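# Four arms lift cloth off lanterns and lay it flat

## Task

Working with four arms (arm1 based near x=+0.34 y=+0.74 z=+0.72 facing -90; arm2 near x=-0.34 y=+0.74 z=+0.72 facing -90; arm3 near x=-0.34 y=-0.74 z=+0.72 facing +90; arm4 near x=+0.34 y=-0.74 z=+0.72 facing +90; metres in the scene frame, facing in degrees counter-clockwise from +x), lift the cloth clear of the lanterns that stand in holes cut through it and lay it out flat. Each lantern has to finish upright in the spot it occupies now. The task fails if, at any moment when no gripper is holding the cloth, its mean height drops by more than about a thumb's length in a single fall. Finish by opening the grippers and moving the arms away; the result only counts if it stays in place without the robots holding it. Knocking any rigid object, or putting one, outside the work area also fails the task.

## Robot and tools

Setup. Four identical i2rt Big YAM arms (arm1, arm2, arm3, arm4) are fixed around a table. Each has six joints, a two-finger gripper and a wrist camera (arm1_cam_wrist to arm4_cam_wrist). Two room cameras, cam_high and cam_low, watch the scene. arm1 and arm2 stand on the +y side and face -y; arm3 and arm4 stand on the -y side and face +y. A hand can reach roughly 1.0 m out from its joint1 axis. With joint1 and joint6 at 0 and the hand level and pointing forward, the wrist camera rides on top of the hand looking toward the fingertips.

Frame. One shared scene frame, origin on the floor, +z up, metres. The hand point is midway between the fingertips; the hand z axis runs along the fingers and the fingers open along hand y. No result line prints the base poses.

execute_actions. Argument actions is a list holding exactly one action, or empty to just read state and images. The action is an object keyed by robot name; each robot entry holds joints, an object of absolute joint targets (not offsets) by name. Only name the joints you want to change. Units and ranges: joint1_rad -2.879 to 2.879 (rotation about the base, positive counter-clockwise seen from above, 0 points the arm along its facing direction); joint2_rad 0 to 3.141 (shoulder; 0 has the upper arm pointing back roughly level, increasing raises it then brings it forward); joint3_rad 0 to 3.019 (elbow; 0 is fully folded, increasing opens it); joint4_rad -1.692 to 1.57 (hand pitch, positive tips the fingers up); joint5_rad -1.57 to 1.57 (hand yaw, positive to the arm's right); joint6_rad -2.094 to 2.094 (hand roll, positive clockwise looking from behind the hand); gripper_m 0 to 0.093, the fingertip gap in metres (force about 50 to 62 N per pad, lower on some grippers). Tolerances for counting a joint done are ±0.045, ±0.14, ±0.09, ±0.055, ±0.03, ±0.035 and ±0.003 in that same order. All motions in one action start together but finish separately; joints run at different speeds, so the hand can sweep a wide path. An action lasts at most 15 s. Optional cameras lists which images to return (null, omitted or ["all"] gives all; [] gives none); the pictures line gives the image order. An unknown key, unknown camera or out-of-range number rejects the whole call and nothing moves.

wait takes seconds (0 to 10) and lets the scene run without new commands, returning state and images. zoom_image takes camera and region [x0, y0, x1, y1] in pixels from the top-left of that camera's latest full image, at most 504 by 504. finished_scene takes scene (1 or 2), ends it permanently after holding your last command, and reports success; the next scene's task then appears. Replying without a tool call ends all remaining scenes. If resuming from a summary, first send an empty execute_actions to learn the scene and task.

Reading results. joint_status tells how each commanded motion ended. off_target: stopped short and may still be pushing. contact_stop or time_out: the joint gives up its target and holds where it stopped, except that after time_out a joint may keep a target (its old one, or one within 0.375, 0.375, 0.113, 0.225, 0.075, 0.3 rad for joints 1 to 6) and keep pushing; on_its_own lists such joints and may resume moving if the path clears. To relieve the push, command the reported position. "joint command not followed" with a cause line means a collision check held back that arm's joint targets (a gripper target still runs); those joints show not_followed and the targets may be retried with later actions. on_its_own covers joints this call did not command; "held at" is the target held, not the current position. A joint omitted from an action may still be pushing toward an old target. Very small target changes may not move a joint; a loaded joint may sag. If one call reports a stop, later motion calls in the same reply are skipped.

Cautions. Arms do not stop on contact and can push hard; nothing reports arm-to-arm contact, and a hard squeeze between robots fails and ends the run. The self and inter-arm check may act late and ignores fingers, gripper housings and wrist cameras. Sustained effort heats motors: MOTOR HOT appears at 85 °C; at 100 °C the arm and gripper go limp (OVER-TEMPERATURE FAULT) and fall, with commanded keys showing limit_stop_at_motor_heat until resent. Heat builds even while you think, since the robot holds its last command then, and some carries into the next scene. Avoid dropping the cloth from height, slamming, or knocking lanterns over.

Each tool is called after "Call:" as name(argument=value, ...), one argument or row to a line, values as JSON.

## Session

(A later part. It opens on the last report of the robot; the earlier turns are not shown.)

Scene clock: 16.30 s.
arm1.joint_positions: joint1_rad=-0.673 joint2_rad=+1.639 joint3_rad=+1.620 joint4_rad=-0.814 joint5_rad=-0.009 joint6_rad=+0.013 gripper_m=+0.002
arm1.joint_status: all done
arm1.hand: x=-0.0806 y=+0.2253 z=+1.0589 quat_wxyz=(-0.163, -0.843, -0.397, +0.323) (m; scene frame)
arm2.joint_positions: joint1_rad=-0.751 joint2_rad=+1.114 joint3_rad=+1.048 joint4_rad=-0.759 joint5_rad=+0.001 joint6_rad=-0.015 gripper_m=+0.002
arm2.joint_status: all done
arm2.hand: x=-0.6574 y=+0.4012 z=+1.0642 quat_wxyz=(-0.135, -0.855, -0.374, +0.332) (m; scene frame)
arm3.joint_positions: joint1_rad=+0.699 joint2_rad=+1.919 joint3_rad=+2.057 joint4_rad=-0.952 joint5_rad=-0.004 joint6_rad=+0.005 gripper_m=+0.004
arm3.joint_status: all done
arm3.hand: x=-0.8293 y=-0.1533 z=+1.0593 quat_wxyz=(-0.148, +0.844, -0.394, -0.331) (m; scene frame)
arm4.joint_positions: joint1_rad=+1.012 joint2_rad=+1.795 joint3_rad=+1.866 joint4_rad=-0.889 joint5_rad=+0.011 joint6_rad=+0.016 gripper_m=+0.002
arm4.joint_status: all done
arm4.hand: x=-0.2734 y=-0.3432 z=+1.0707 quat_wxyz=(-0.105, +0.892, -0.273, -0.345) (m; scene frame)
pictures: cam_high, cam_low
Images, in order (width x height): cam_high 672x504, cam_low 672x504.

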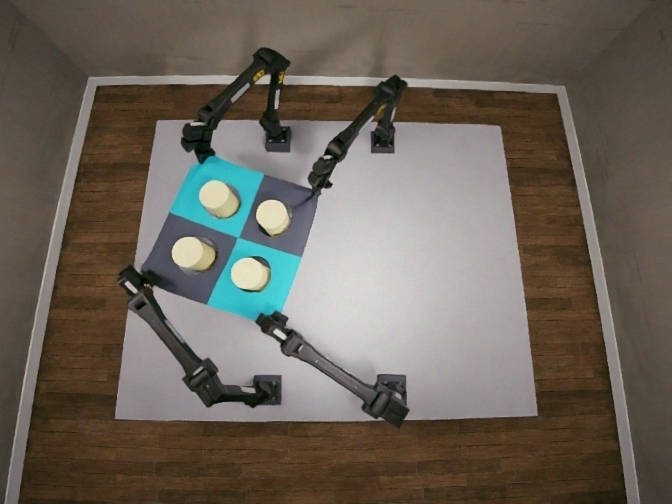

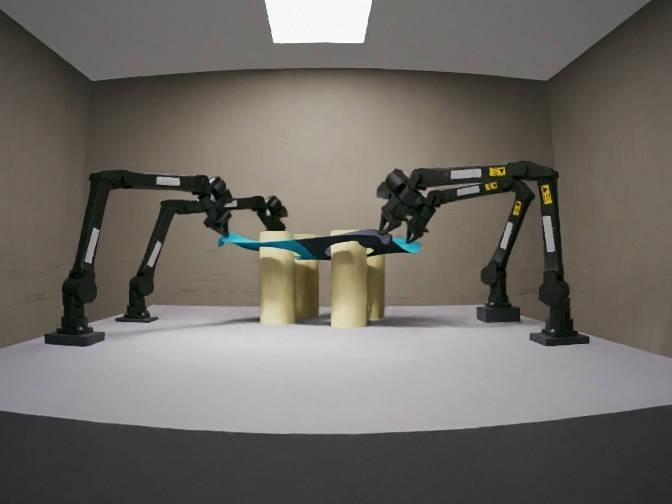

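Call:
execute_actions(
  actions=[
    {"arm1":{"joints":{"joint2_rad":1.6,"joint3_rad":1.83,"joint4_rad":-0.89}},"arm2":{"joints":{"joint2_rad":1.09,"joint3_rad":1.27,"joint4_rad":-0.87}},"arm3":{"joints":{"joint2_rad":1.85,"joint3_rad":2.12,"joint4_rad":-0.82}},"arm4":{"joints":{"joint2_rad":1.77,"joint3_rad":2.07,"joint4_rad":-0.95}}},
  ],
  cameras=["cam_low"],
)

Call:
execute_actions(
  actions=[
    {"arm1":{"joints":{"joint2_rad":1.58,"joint3_rad":2.0,"joint4_rad":-0.94}},"arm2":{"joints":{"joint2_rad":1.07,"joint3_rad":1.47,"joint4_rad":-0.96}},"arm3":{"joints":{"joint2_rad":1.78,"joint3_rad":2.15,"joint4_rad":-0.69}},"arm4":{"joints":{"joint2_rad":1.77,"joint3_rad":2.25,"joint4_rad":-1.0}}},
  ],
  cameras=["cam_low","cam_high"],
)

Scene clock: 17.77 s.
arm1.joint_positions: joint1_rad=-0.673 joint2_rad=+1.616 joint3_rad=+1.778 joint4_rad=-0.875 joint5_rad=-0.009 joint6_rad=+0.013 gripper_m=+0.002
arm1.joint_status: all done
arm1.hand: x=-0.0852 y=+0.2200 z=+1.1511 quat_wxyz=(-0.187, -0.822, -0.387, +0.373) (m; scene frame)
arm2.joint_positions: joint1_rad=-0.751 joint2_rad=+1.087 joint3_rad=+1.222 joint4_rad=-0.849 joint5_rad=+0.003 joint6_rad=-0.015 gripper_m=+0.002
arm2.joint_status: all done
arm2.hand: x=-0.6625 y=+0.3954 z=+1.1569 quat_wxyz=(-0.154, -0.836, -0.365, +0.379) (m; scene frame)
arm3.joint_positions: joint1_rad=+0.702 joint2_rad=+1.844 joint3_rad=+2.070 joint4_rad=-0.834 joint5_rad=-0.008 joint6_rad=+0.005 gripper_m=+0.004
arm3.joint_status: all done
arm3.hand: x=-0.8330 y=-0.1529 z=+1.1436 quat_wxyz=(-0.185, +0.807, -0.375, -0.417) (m; scene frame)
arm4.joint_positions: joint1_rad=+1.012 joint2_rad=+1.772 joint3_rad=+2.032 joint4_rad=-0.940 joint5_rad=+0.011 joint6_rad=+0.016 gripper_m=+0.002
arm4.joint_status: all done
arm4.hand: x=-0.2773 y=-0.3409 z=+1.1708 quat_wxyz=(-0.123, +0.866, -0.266, -0.406) (m; scene frame)
pictures: cam_low
Images, in order (width x height): cam_low 672x504.

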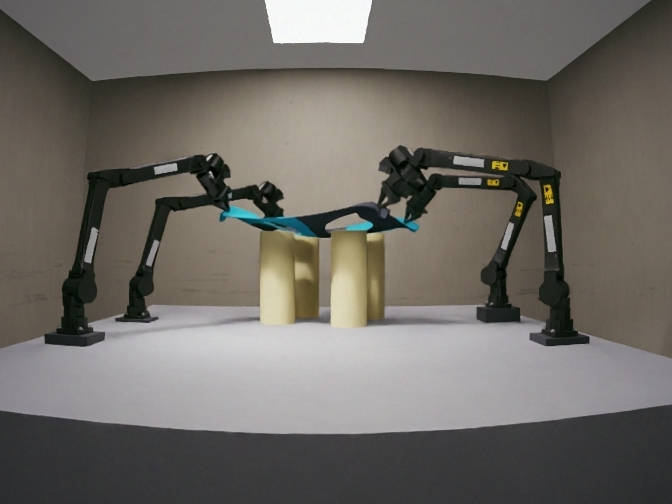

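Scene clock: 18.93 s.
arm1.joint_positions: joint1_rad=-0.673 joint2_rad=+1.594 joint3_rad=+1.949 joint4_rad=-0.928 joint5_rad=-0.009 joint6_rad=+0.013 gripper_m=+0.002
arm1.joint_status: all done
arm1.hand: x=-0.0811 y=+0.2256 z=+1.2521 quat_wxyz=(-0.215, -0.793, -0.374, +0.430) (m; scene frame)
arm2.joint_positions: joint1_rad=-0.751 joint2_rad=+1.065 joint3_rad=+1.424 joint4_rad=-0.938 joint5_rad=+0.003 joint6_rad=-0.015 gripper_m=+0.002
arm2.joint_status: all done
arm2.hand: x=-0.6569 y=+0.4005 z=+1.2635 quat_wxyz=(-0.178, -0.809, -0.354, +0.435) (m; scene frame)
arm3.joint_positions: joint1_rad=+0.702 joint2_rad=+1.771 joint3_rad=+2.103 joint4_rad=-0.704 joint5_rad=-0.008 joint6_rad=+0.005 gripper_m=+0.004
arm3.joint_status: all done
arm3.hand: x=-0.8273 y=-0.1586 z=+1.2452 quat_wxyz=(-0.227, +0.753, -0.349, -0.509) (m; scene frame)
arm4.joint_positions: joint1_rad=+1.012 joint2_rad=+1.769 joint3_rad=+2.217 joint4_rad=-0.990 joint5_rad=+0.011 joint6_rad=+0.016 gripper_m=+0.002
arm4.joint_status: all done
arm4.hand: x=-0.2730 y=-0.3439 z=+1.2660 quat_wxyz=(-0.140, +0.836, -0.257, -0.465) (m; scene frame)
pictures: cam_high, cam_low
Images, in order (width x height): cam_high 672x504, cam_low 672x504.

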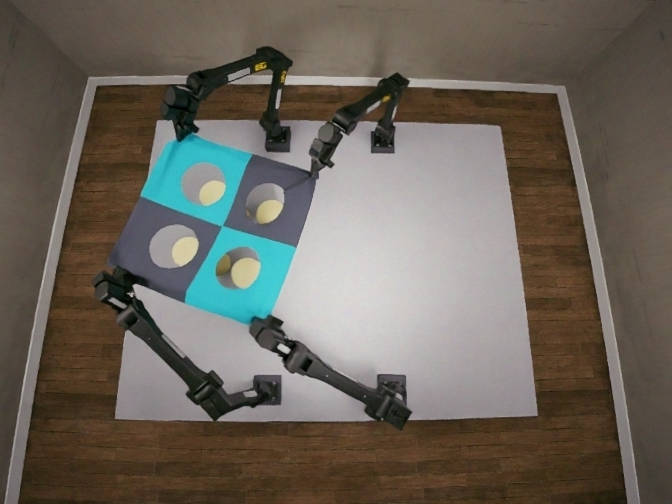

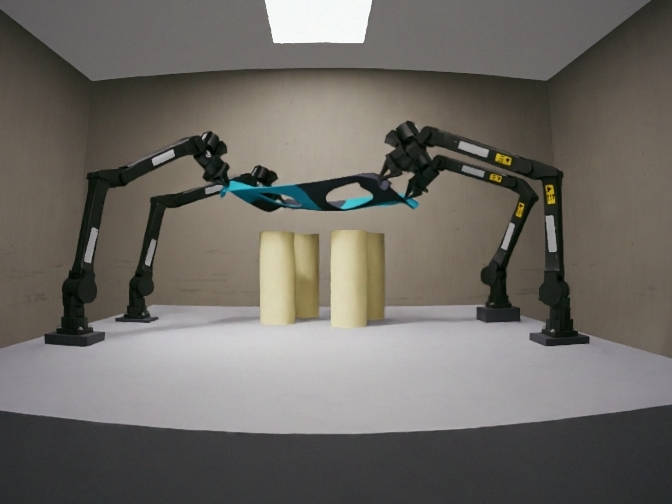

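Call:
execute_actions(
  actions=[
    {"arm1":{"joints":{"joint1_rad":-0.4,"joint2_rad":1.31,"joint3_rad":1.67,"joint4_rad":-0.91,"joint6_rad":0.2}},"arm2":{"joints":{"joint1_rad":-0.34,"joint2_rad":0.82,"joint3_rad":1.32,"joint4_rad":-1.07,"joint6_rad":0.3}},"arm3":{"joints":{"joint1_rad":0.46,"joint2_rad":1.54,"joint3_rad":1.92,"joint4_rad":-0.93,"joint6_rad":-0.17}},"arm4":{"joints":{"joint1_rad":0.8,"joint2_rad":1.34,"joint3_rad":1.69,"joint4_rad":-0.91,"joint6_rad":-0.15}}},
  ],
  cameras=["cam_low"],
)

Call:
execute_actions(
  actions=[
    {"arm1":{"joints":{"joint1_rad":-0.04,"joint2_rad":1.195,"joint3_rad":1.57,"joint4_rad":-0.925,"joint6_rad":0.45}},"arm2":{"joints":{"joint1_rad":0.23,"joint2_rad":0.8,"joint6_rad":0.7}},"arm3":{"joints":{"joint1_rad":0.15,"joint2_rad":1.38,"joint3_rad":1.74,"joint4_rad":-0.91,"joint6_rad":-0.4}},"arm4":{"joints":{"joint1_rad":0.48,"joint2_rad":1.03,"joint3_rad":1.44,"joint4_rad":-0.97,"joint6_rad":-0.4}}},
  ],
  cameras=["cam_low"],
)

Call:
execute_actions(
  actions=[
    {"arm1":{"joints":{"joint1_rad":0.33,"joint2_rad":1.27,"joint3_rad":1.65,"joint6_rad":0.75}},"arm2":{"joints":{"joint1_rad":0.69,"joint2_rad":1.0,"joint3_rad":1.43,"joint4_rad":-0.98,"joint6_rad":1.1}},"arm3":{"joints":{"joint1_rad":-0.19,"joint6_rad":-0.65}},"arm4":{"joints":{"joint1_rad":0.02,"joint2_rad":0.91,"joint3_rad":1.37,"joint4_rad":-1.02,"joint6_rad":-0.75}}},
  ],
  cameras=["cam_low"],
)

Call:
execute_actions(
  actions=[
    {"arm1":{"joints":{"joint1_rad":0.63,"joint2_rad":1.51,"joint3_rad":1.9,"joint6_rad":1.0}},"arm2":{"joints":{"joint1_rad":0.95,"joint2_rad":1.37,"joint3_rad":1.73,"joint4_rad":-0.91,"joint6_rad":1.3}},"arm3":{"joints":{"joint1_rad":-0.49,"joint2_rad":1.56,"joint3_rad":1.96,"joint4_rad":-0.93,"joint6_rad":-0.9}},"arm4":{"joints":{"joint1_rad":-0.44,"joint2_rad":1.0,"joint3_rad":1.44,"joint4_rad":-0.98,"joint6_rad":-1.1}}},
  ],
  cameras=["cam_low","cam_high"],
)

Scene clock: 20.97 s.
arm1.joint_positions: joint1_rad=-0.395 joint2_rad=+1.302 joint3_rad=+1.674 joint4_rad=-0.926 joint5_rad=-0.005 joint6_rad=+0.191 gripper_m=+0.002
arm1.joint_status: all done
arm1.hand: x=+0.1194 y=+0.2346 z=+1.2682 quat_wxyz=(-0.310, -0.770, -0.410, +0.378) (m; scene frame)
arm2.joint_positions: joint1_rad=-0.337 joint2_rad=+0.820 joint3_rad=+1.326 joint4_rad=-1.053 joint5_rad=+0.004 joint6_rad=+0.288 gripper_m=+0.002
arm2.joint_status: all done
arm2.hand: x=-0.4607 y=+0.3975 z=+1.2811 quat_wxyz=(-0.330, -0.782, -0.393, +0.353) (m; scene frame)
arm3.joint_positions: joint1_rad=+0.452 joint2_rad=+1.525 joint3_rad=+1.923 joint4_rad=-0.924 joint5_rad=-0.010 joint6_rad=-0.156 gripper_m=+0.004
arm3.joint_status: all done
arm3.hand: x=-0.6193 y=-0.1602 z=+1.2597 quat_wxyz=(-0.288, +0.773, -0.400, -0.399) (m; scene frame)
arm4.joint_positions: joint1_rad=+0.791 joint2_rad=+1.341 joint3_rad=+1.681 joint4_rad=-0.922 joint5_rad=+0.012 joint6_rad=-0.140 gripper_m=+0.002
arm4.joint_status: all done
arm4.hand: x=-0.0666 y=-0.3293 z=+1.2486 quat_wxyz=(-0.218, +0.836, -0.286, -0.414) (m; scene frame)
pictures: cam_low
Images, in order (width x height): cam_low 672x504.

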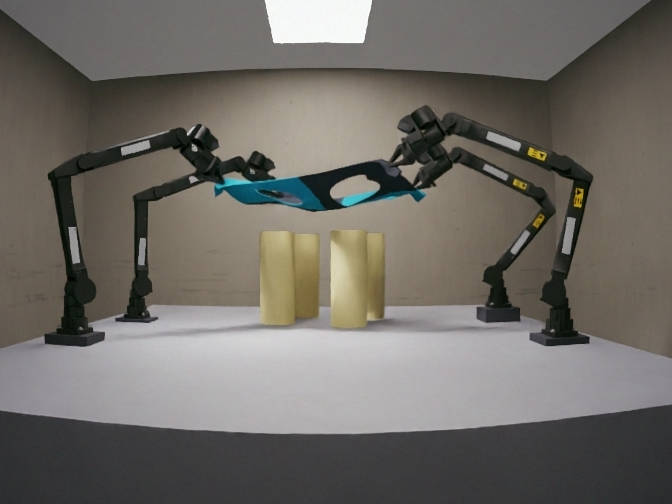

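Scene clock: 22.40 s.
arm1.joint_positions: joint1_rad=-0.049 joint2_rad=+1.210 joint3_rad=+1.569 joint4_rad=-0.926 joint5_rad=-0.004 joint6_rad=+0.443 gripper_m=+0.002
arm1.joint_status: all done
arm1.hand: x=+0.3061 y=+0.2262 z=+1.2555 quat_wxyz=(-0.402, -0.753, -0.448, +0.268) (m; scene frame)
arm2.joint_positions: joint1_rad=+0.228 joint2_rad=+0.816 joint3_rad=+1.326 joint4_rad=-1.053 joint5_rad=+0.007 joint6_rad=+0.687 gripper_m=+0.002
arm2.joint_status: all done
arm2.hand: x=-0.2628 y=+0.3850 z=+1.2833 quat_wxyz=(-0.459, -0.747, -0.454, +0.159) (m; scene frame)
arm3.joint_positions: joint1_rad=+0.138 joint2_rad=+1.380 joint3_rad=+1.740 joint4_rad=-0.920 joint5_rad=-0.013 joint6_rad=-0.385 gripper_m=+0.004
arm3.joint_status: all done
arm3.hand: x=-0.4219 y=-0.1557 z=+1.2436 quat_wxyz=(-0.373, +0.764, -0.435, -0.297) (m; scene frame)
arm4.joint_positions: joint1_rad=+0.477 joint2_rad=+1.026 joint3_rad=+1.436 joint4_rad=-0.963 joint5_rad=+0.010 joint6_rad=-0.390 gripper_m=+0.002
arm4.joint_status: all done
arm4.hand: x=+0.1332 y=-0.3387 z=+1.2572 quat_wxyz=(-0.335, +0.820, -0.309, -0.347) (m; scene frame)
pictures: cam_low
Images, in order (width x height): cam_low 672x504.

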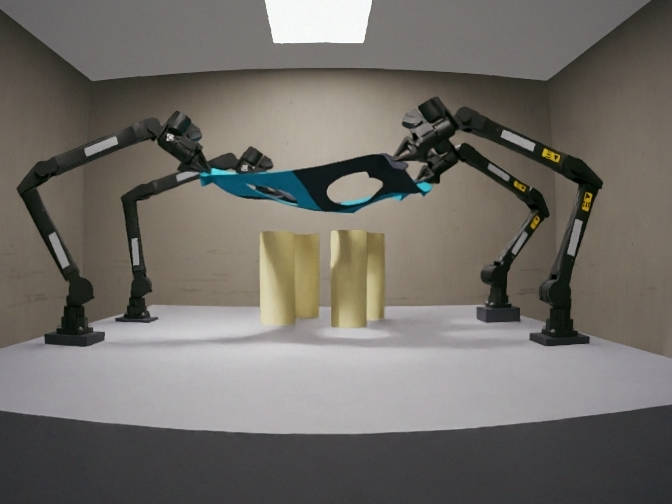

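Scene clock: 23.83 s.
arm1.joint_positions: joint1_rad=+0.324 joint2_rad=+1.271 joint3_rad=+1.587 joint4_rad=-0.926 joint5_rad=-0.005 joint6_rad=+0.742 gripper_m=+0.002
arm1.joint_status: all done
arm1.hand: x=+0.5032 y=+0.2297 z=+1.2354 quat_wxyz=(-0.449, -0.744, -0.481, +0.116) (m; scene frame)
arm2.joint_positions: joint1_rad=+0.688 joint2_rad=+1.019 joint3_rad=+1.380 joint4_rad=-0.998 joint5_rad=+0.014 joint6_rad=+1.089 gripper_m=+0.002
arm2.joint_status: all done
arm2.hand: x=-0.0666 y=+0.3913 z=+1.2491 quat_wxyz=(-0.444, -0.752, -0.485, -0.043) (m; scene frame)
arm3.joint_positions: joint1_rad=-0.201 joint2_rad=+1.380 joint3_rad=+1.740 joint4_rad=-0.919 joint5_rad=-0.013 joint6_rad=-0.637 gripper_m=+0.004
arm3.joint_status: all done
arm3.hand: x=-0.2253 y=-0.1604 z=+1.2450 quat_wxyz=(-0.446, +0.744, -0.466, -0.174) (m; scene frame)
arm4.joint_positions: joint1_rad=+0.028 joint2_rad=+0.912 joint3_rad=+1.356 joint4_rad=-1.012 joint5_rad=+0.007 joint6_rad=-0.740 gripper_m=+0.002
arm4.joint_status: all done
arm4.hand: x=+0.3254 y=-0.3408 z=+1.2504 quat_wxyz=(-0.440, +0.806, -0.349, -0.187) (m; scene frame)
pictures: cam_low
Images, in order (width x height): cam_low 672x504.

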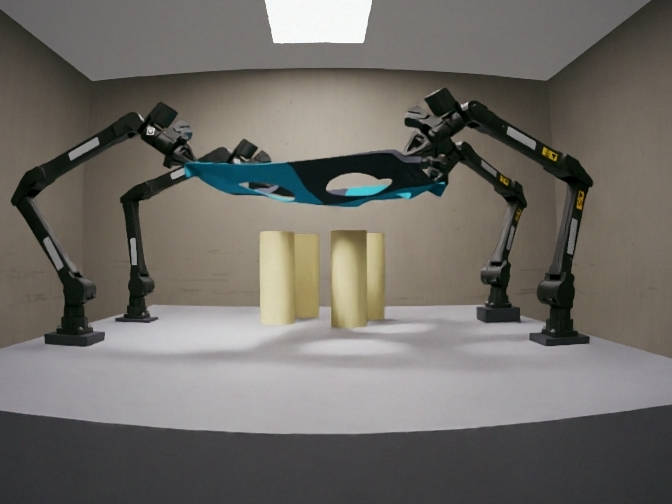

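Scene clock: 25.20 s.
arm1.joint_positions: joint1_rad=+0.627 joint2_rad=+1.514 joint3_rad=+1.835 joint4_rad=-0.926 joint5_rad=-0.004 joint6_rad=+0.992 gripper_m=+0.002
arm1.joint_status: all done
arm1.hand: x=+0.7027 y=+0.2270 z=+1.2379 quat_wxyz=(-0.466, -0.730, -0.500, -0.010) (m; scene frame)
arm2.joint_positions: joint1_rad=+0.947 joint2_rad=+1.388 joint3_rad=+1.669 joint4_rad=-0.919 joint5_rad=+0.015 joint6_rad=+1.290 gripper_m=+0.002
arm2.joint_status: all done
arm2.hand: x=+0.1311 y=+0.3838 z=+1.2475 quat_wxyz=(-0.424, -0.738, -0.505, -0.143) (m; scene frame)
arm3.joint_positions: joint1_rad=-0.498 joint2_rad=+1.578 joint3_rad=+1.900 joint4_rad=-0.922 joint5_rad=-0.016 joint6_rad=-0.886 gripper_m=+0.004
arm3.joint_status: all done
arm3.hand: x=-0.0278 y=-0.1523 z=+1.2175 quat_wxyz=(-0.460, +0.741, -0.487, -0.045) (m; scene frame)
arm4.joint_positions: joint1_rad=-0.430 joint2_rad=+1.009 joint3_rad=+1.396 joint4_rad=-0.992 joint5_rad=+0.001 joint6_rad=-1.089 gripper_m=+0.002
arm4.joint_status: all done
arm4.hand: x=+0.5161 y=-0.3460 z=+1.2415 quat_wxyz=(-0.465, +0.793, -0.393, -0.001) (m; scene frame)
pictures: cam_high, cam_low
Images, in order (width x height): cam_high 672x504, cam_low 672x504.

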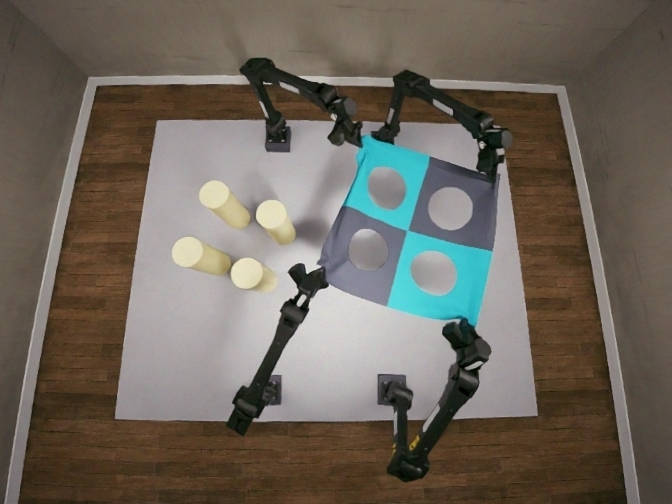

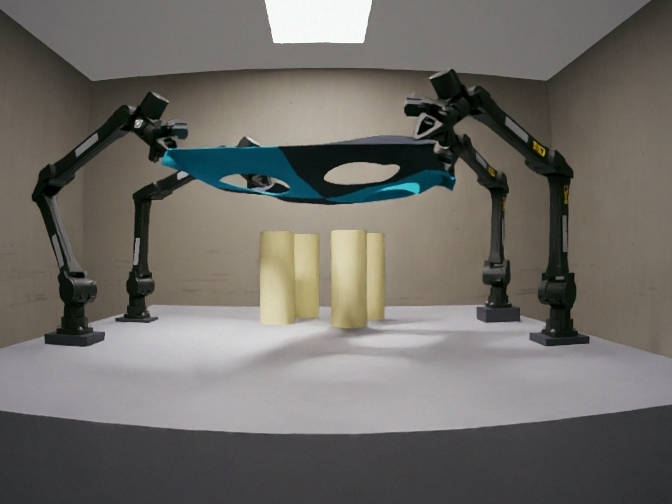

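Call:
execute_actions(
  actions=[
    {"arm1":{"joints":{"joint1_rad":0.65,"joint2_rad":1.69,"joint3_rad":1.67,"joint4_rad":-1.02,"joint6_rad":1.25}},"arm2":{"joints":{"joint2_rad":1.535,"joint3_rad":1.395,"joint6_rad":1.6}},"arm3":{"joints":{"joint2_rad":1.74,"joint3_rad":1.72,"joint4_rad":-1.03,"joint6_rad":-1.15}},"arm4":{"joints":{"joint1_rad":-0.46,"joint2_rad":1.18,"joint3_rad":1.09,"joint4_rad":-0.96,"joint6_rad":-1.4}}},
  ],
  cameras=[],
)

Call:
execute_actions(
  actions=[
    {"arm1":{"joints":{"joint2_rad":2.04,"joint3_rad":1.58,"joint4_rad":-0.86}},"arm2":{"joints":{"joint2_rad":1.93,"joint3_rad":1.32,"joint4_rad":-0.73,"joint6_rad":1.7}},"arm3":{"joints":{"joint1_rad":-0.47,"joint2_rad":2.075,"joint3_rad":1.64,"joint4_rad":-0.9}},"arm4":{"joints":{"joint2_rad":1.6,"joint3_rad":0.905,"joint4_rad":-0.65}}},
  ],
  cameras=["cam_low","cam_high"],
)

Scene clock: 27.00 s.
arm1.joint_positions: joint1_rad=+0.630 joint2_rad=+1.716 joint3_rad=+1.649 joint4_rad=-1.021 joint5_rad=-0.004 joint6_rad=+1.240 gripper_m=+0.002
arm1.joint_status: all done
arm1.hand: x=+0.7078 y=+0.2222 z=+0.9967 quat_wxyz=(-0.238, -0.862, -0.446, -0.036) (m; scene frame)
arm2.joint_positions: joint1_rad=+0.947 joint2_rad=+1.547 joint3_rad=+1.390 joint4_rad=-0.910 joint5_rad=+0.015 joint6_rad=+1.594 gripper_m=+0.002
arm2.joint_status: all done
arm2.hand: x=+0.1261 y=+0.3917 z=+1.0089 quat_wxyz=(-0.220, -0.872, -0.423, -0.114) (m; scene frame)
arm3.joint_positions: joint1_rad=-0.498 joint2_rad=+1.742 joint3_rad=+1.693 joint4_rad=-1.020 joint5_rad=-0.016 joint6_rad=-1.138 gripper_m=+0.004
arm3.joint_status: all done
arm3.hand: x=-0.0287 y=-0.1601 z=+0.9844 quat_wxyz=(-0.243, +0.869, -0.431, +0.006) (m; scene frame)
arm4.joint_positions: joint1_rad=-0.441 joint2_rad=+1.193 joint3_rad=+1.064 joint4_rad=-0.963 joint5_rad=+0.000 joint6_rad=-1.392 gripper_m=+0.002
arm4.joint_status: all done
arm4.hand: x=+0.5254 y=-0.3465 z=+0.9900 quat_wxyz=(-0.234, +0.923, -0.302, +0.040) (m; scene frame)
pictures: none
No camera images: the call's "cameras" was empty. Leave "cameras" out to get every camera's image.

Scene clock: 28.30 s.
arm1.joint_positions: joint1_rad=+0.630 joint2_rad=+2.072 joint3_rad=+1.560 joint4_rad=-0.879 joint5_rad=-0.004 joint6_rad=+1.240 gripper_m=+0.002
arm1.joint_status: all done
arm1.hand: x=+0.7086 y=+0.2200 z=+0.7462 quat_wxyz=(-0.091, -0.885, -0.457, -0.014) (m; scene frame)
arm2.joint_positions: joint1_rad=+0.947 joint2_rad=+1.937 joint3_rad=+1.323 joint4_rad=-0.733 joint5_rad=+0.013 joint6_rad=+1.692 gripper_m=+0.002
arm2.joint_status: all done
arm2.hand: x=+0.1361 y=+0.3889 z=+0.7732 quat_wxyz=(-0.094, -0.913, -0.392, -0.056) (m; scene frame)
arm3.joint_positions: joint1_rad=-0.484 joint2_rad=+2.059 joint3_rad=+1.641 joint4_rad=-0.895 joint5_rad=-0.014 joint6_rad=-1.140 gripper_m=+0.004
arm3.joint_status: all done
arm3.hand: x=-0.0268 y=-0.1434 z=+0.7665 quat_wxyz=(-0.123, +0.892, -0.435, +0.002) (m; scene frame)
arm4.joint_positions: joint1_rad=-0.441 joint2_rad=+1.610 joint3_rad=+0.893 joint4_rad=-0.655 joint5_rad=+0.000 joint6_rad=-1.392 gripper_m=+0.002
arm4.joint_status: all done
arm4.hand: x=+0.5301 y=-0.3446 z=+0.7642 quat_wxyz=(-0.097, +0.945, -0.311, +0.021) (m; scene frame)
pictures: cam_high, cam_low
Images, in order (width x height): cam_high 672x504, cam_low 672x504.

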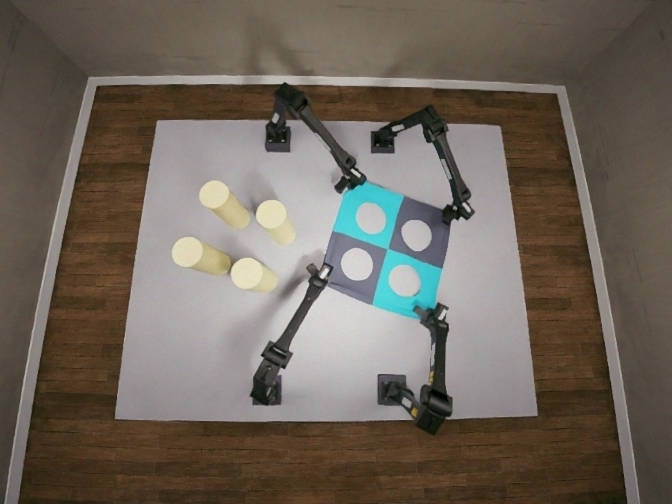

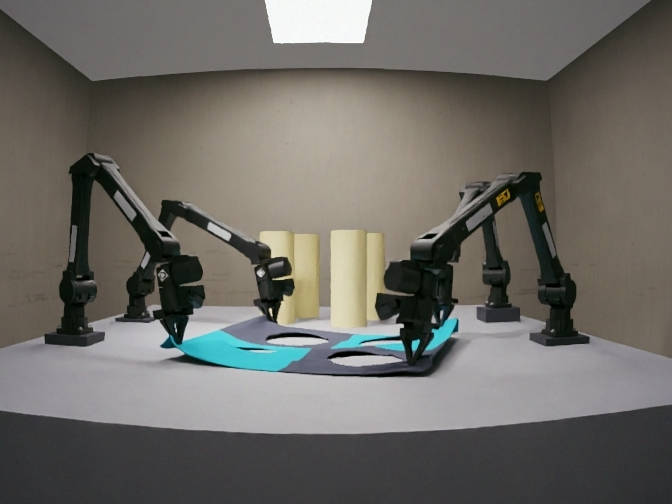

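Call:
execute_actions(
  actions=[
    {"arm1":{"joints":{"joint1_rad":0.69}},"arm2":{"joints":{"joint3_rad":1.27,"joint1_rad":0.98}},"arm3":{"joints":{"joint1_rad":-0.44,"joint4_rad":-0.98}},"arm4":{"joints":{"joint1_rad":-0.51}}},
  ],
  cameras=[],
)

Call:
execute_actions(
  actions=[
    {"arm1":{"joints":{"gripper_m":0.09}},"arm2":{"joints":{"gripper_m":0.09}},"arm3":{"joints":{"gripper_m":0.09}},"arm4":{"joints":{"gripper_m":0.09}}},
  ],
  cameras=[],
)

Call:
execute_actions(
  actions=[
    {"arm1":{"joints":{"joint2_rad":1.0}},"arm2":{"joints":{"joint2_rad":0.9}},"arm3":{"joints":{"joint2_rad":1.0}},"arm4":{"joints":{"joint2_rad":0.6}}},
  ],
  cameras=["cam_low","cam_high"],
)

Scene clock: 29.27 s.
arm1.joint_positions: joint1_rad=+0.658 joint2_rad=+2.072 joint3_rad=+1.560 joint4_rad=-0.879 joint5_rad=+0.005 joint6_rad=+1.240 gripper_m=+0.002
arm1.joint_status: all done
arm1.hand: x=+0.7220 y=+0.2299 z=+0.7461 quat_wxyz=(-0.091, -0.878, -0.469, -0.011) (m; scene frame)
arm2.joint_positions: joint1_rad=+0.961 joint2_rad=+1.935 joint3_rad=+1.302 joint4_rad=-0.718 joint5_rad=+0.019 joint6_rad=+1.696 gripper_m=+0.002
arm2.joint_status: all done
arm2.hand: x=+0.1357 y=+0.3984 z=+0.7674 quat_wxyz=(-0.093, -0.912, -0.397, -0.053) (m; scene frame)
arm3.joint_positions: joint1_rad=-0.467 joint2_rad=+2.059 joint3_rad=+1.641 joint4_rad=-0.949 joint5_rad=-0.005 joint6_rad=-1.143 gripper_m=+0.004
arm3.joint_status: all done
arm3.hand: x=-0.0416 y=-0.1505 z=+0.7635 quat_wxyz=(-0.096, +0.899, -0.428, +0.005) (m; scene frame)
arm4.joint_positions: joint1_rad=-0.476 joint2_rad=+1.610 joint3_rad=+0.893 joint4_rad=-0.650 joint5_rad=-0.019 joint6_rad=-1.394 gripper_m=+0.002
arm4.joint_status: all done
arm4.hand: x=+0.5415 y=-0.3490 z=+0.7646 quat_wxyz=(-0.101, +0.940, -0.325, +0.014) (m; scene frame)
pictures: none
No camera images: the call's "cameras" was empty. Leave "cameras" out to get every camera's image.

Scene clock: 29.97 s.
arm1.joint_positions: joint1_rad=+0.681 joint2_rad=+2.072 joint3_rad=+1.560 joint4_rad=-0.878 joint5_rad=-0.007 joint6_rad=+1.242 gripper_m=+0.090
arm1.joint_status: all done
arm1.hand: x=+0.7358 y=+0.2402 z=+0.7462 quat_wxyz=(-0.091, -0.873, -0.479, -0.018) (m; scene frame)
arm2.joint_positions: joint1_rad=+0.976 joint2_rad=+1.935 joint3_rad=+1.281 joint4_rad=-0.718 joint5_rad=+0.012 joint6_rad=+1.696 gripper_m=+0.090
arm2.joint_status: all done
arm2.hand: x=+0.1336 y=+0.4124 z=+0.7603 quat_wxyz=(-0.083, -0.909, -0.404, -0.051) (m; scene frame)
arm3.joint_positions: joint1_rad=-0.443 joint2_rad=+2.059 joint3_rad=+1.641 joint4_rad=-0.972 joint5_rad=-0.013 joint6_rad=-1.143 gripper_m=+0.090
arm3.joint_status: all done
arm3.hand: x=-0.0595 y=-0.1481 z=+0.7623 quat_wxyz=(-0.084, +0.905, -0.417, +0.000) (m; scene frame)
arm4.joint_positions: joint1_rad=-0.504 joint2_rad=+1.610 joint3_rad=+0.893 joint4_rad=-0.650 joint5_rad=+0.006 joint6_rad=-1.394 gripper_m=+0.090
arm4.joint_status: all done
arm4.hand: x=+0.5561 y=-0.3571 z=+0.7649 quat_wxyz=(-0.099, +0.935, -0.340, +0.028) (m; scene frame)
pictures: none
No camera images: the call's "cameras" was empty. Leave "cameras" out to get every camera's image.

Scene clock: 31.77 s.
arm1.joint_positions: joint1_rad=+0.681 joint2_rad=+0.996 joint3_rad=+1.571 joint4_rad=-0.870 joint5_rad=-0.007 joint6_rad=+1.242 gripper_m=+0.090
arm1.joint_status: all done
arm1.hand: x=+0.6032 y=+0.4084 z=+1.3657 quat_wxyz=(-0.588, -0.702, -0.388, -0.105) (m; scene frame)
arm2.joint_positions: joint1_rad=+0.976 joint2_rad=+0.888 joint3_rad=+1.271 joint4_rad=-0.719 joint5_rad=+0.012 joint6_rad=+1.696 gripper_m=+0.090
arm2.joint_status: all done
arm2.hand: x=+0.0078 y=+0.4901 z=+1.3028 quat_wxyz=(-0.493, -0.749, -0.326, -0.300) (m; scene frame)
arm3.joint_positions: joint1_rad=-0.443 joint2_rad=+1.001 joint3_rad=+1.641 joint4_rad=-0.976 joint5_rad=-0.013 joint6_rad=-1.143 gripper_m=+0.090
arm3.joint_status: all done
arm3.hand: x=-0.1643 y=-0.3552 z=+1.3618 quat_wxyz=(-0.574, +0.746, -0.337, +0.003) (m; scene frame)
arm4.joint_positions: joint1_rad=-0.504 joint2_rad=+0.597 joint3_rad=+0.893 joint4_rad=-0.650 joint5_rad=+0.006 joint6_rad=-1.394 gripper_m=+0.090
arm4.joint_status: all done
arm4.hand: x=+0.5010 y=-0.4407 z=+1.1759 quat_wxyz=(-0.562, +0.772, -0.278, +0.106) (m; scene frame)
pictures: cam_high, cam_low
Images, in order (width x height): cam_high 672x504, cam_low 672x504.

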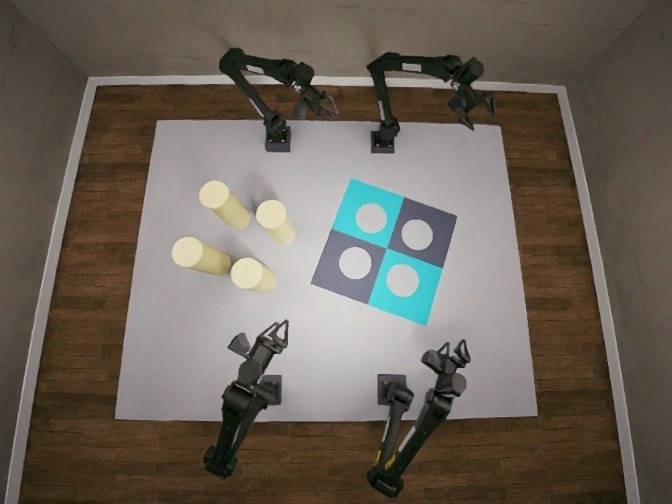

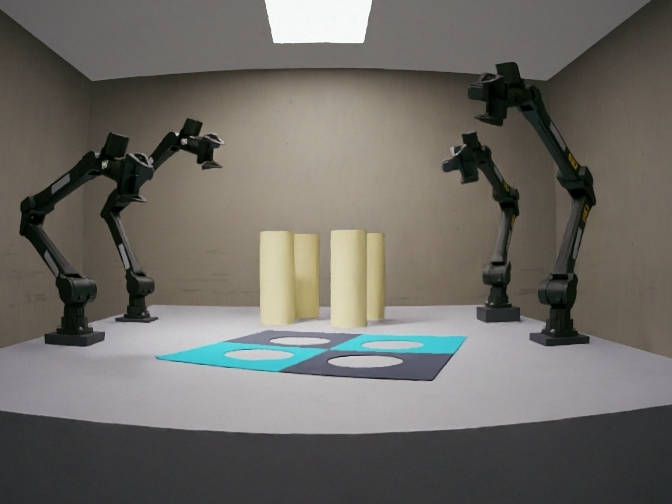

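Call:
finished_scene(
  scene=1,
)

The scene is finished: the task was done.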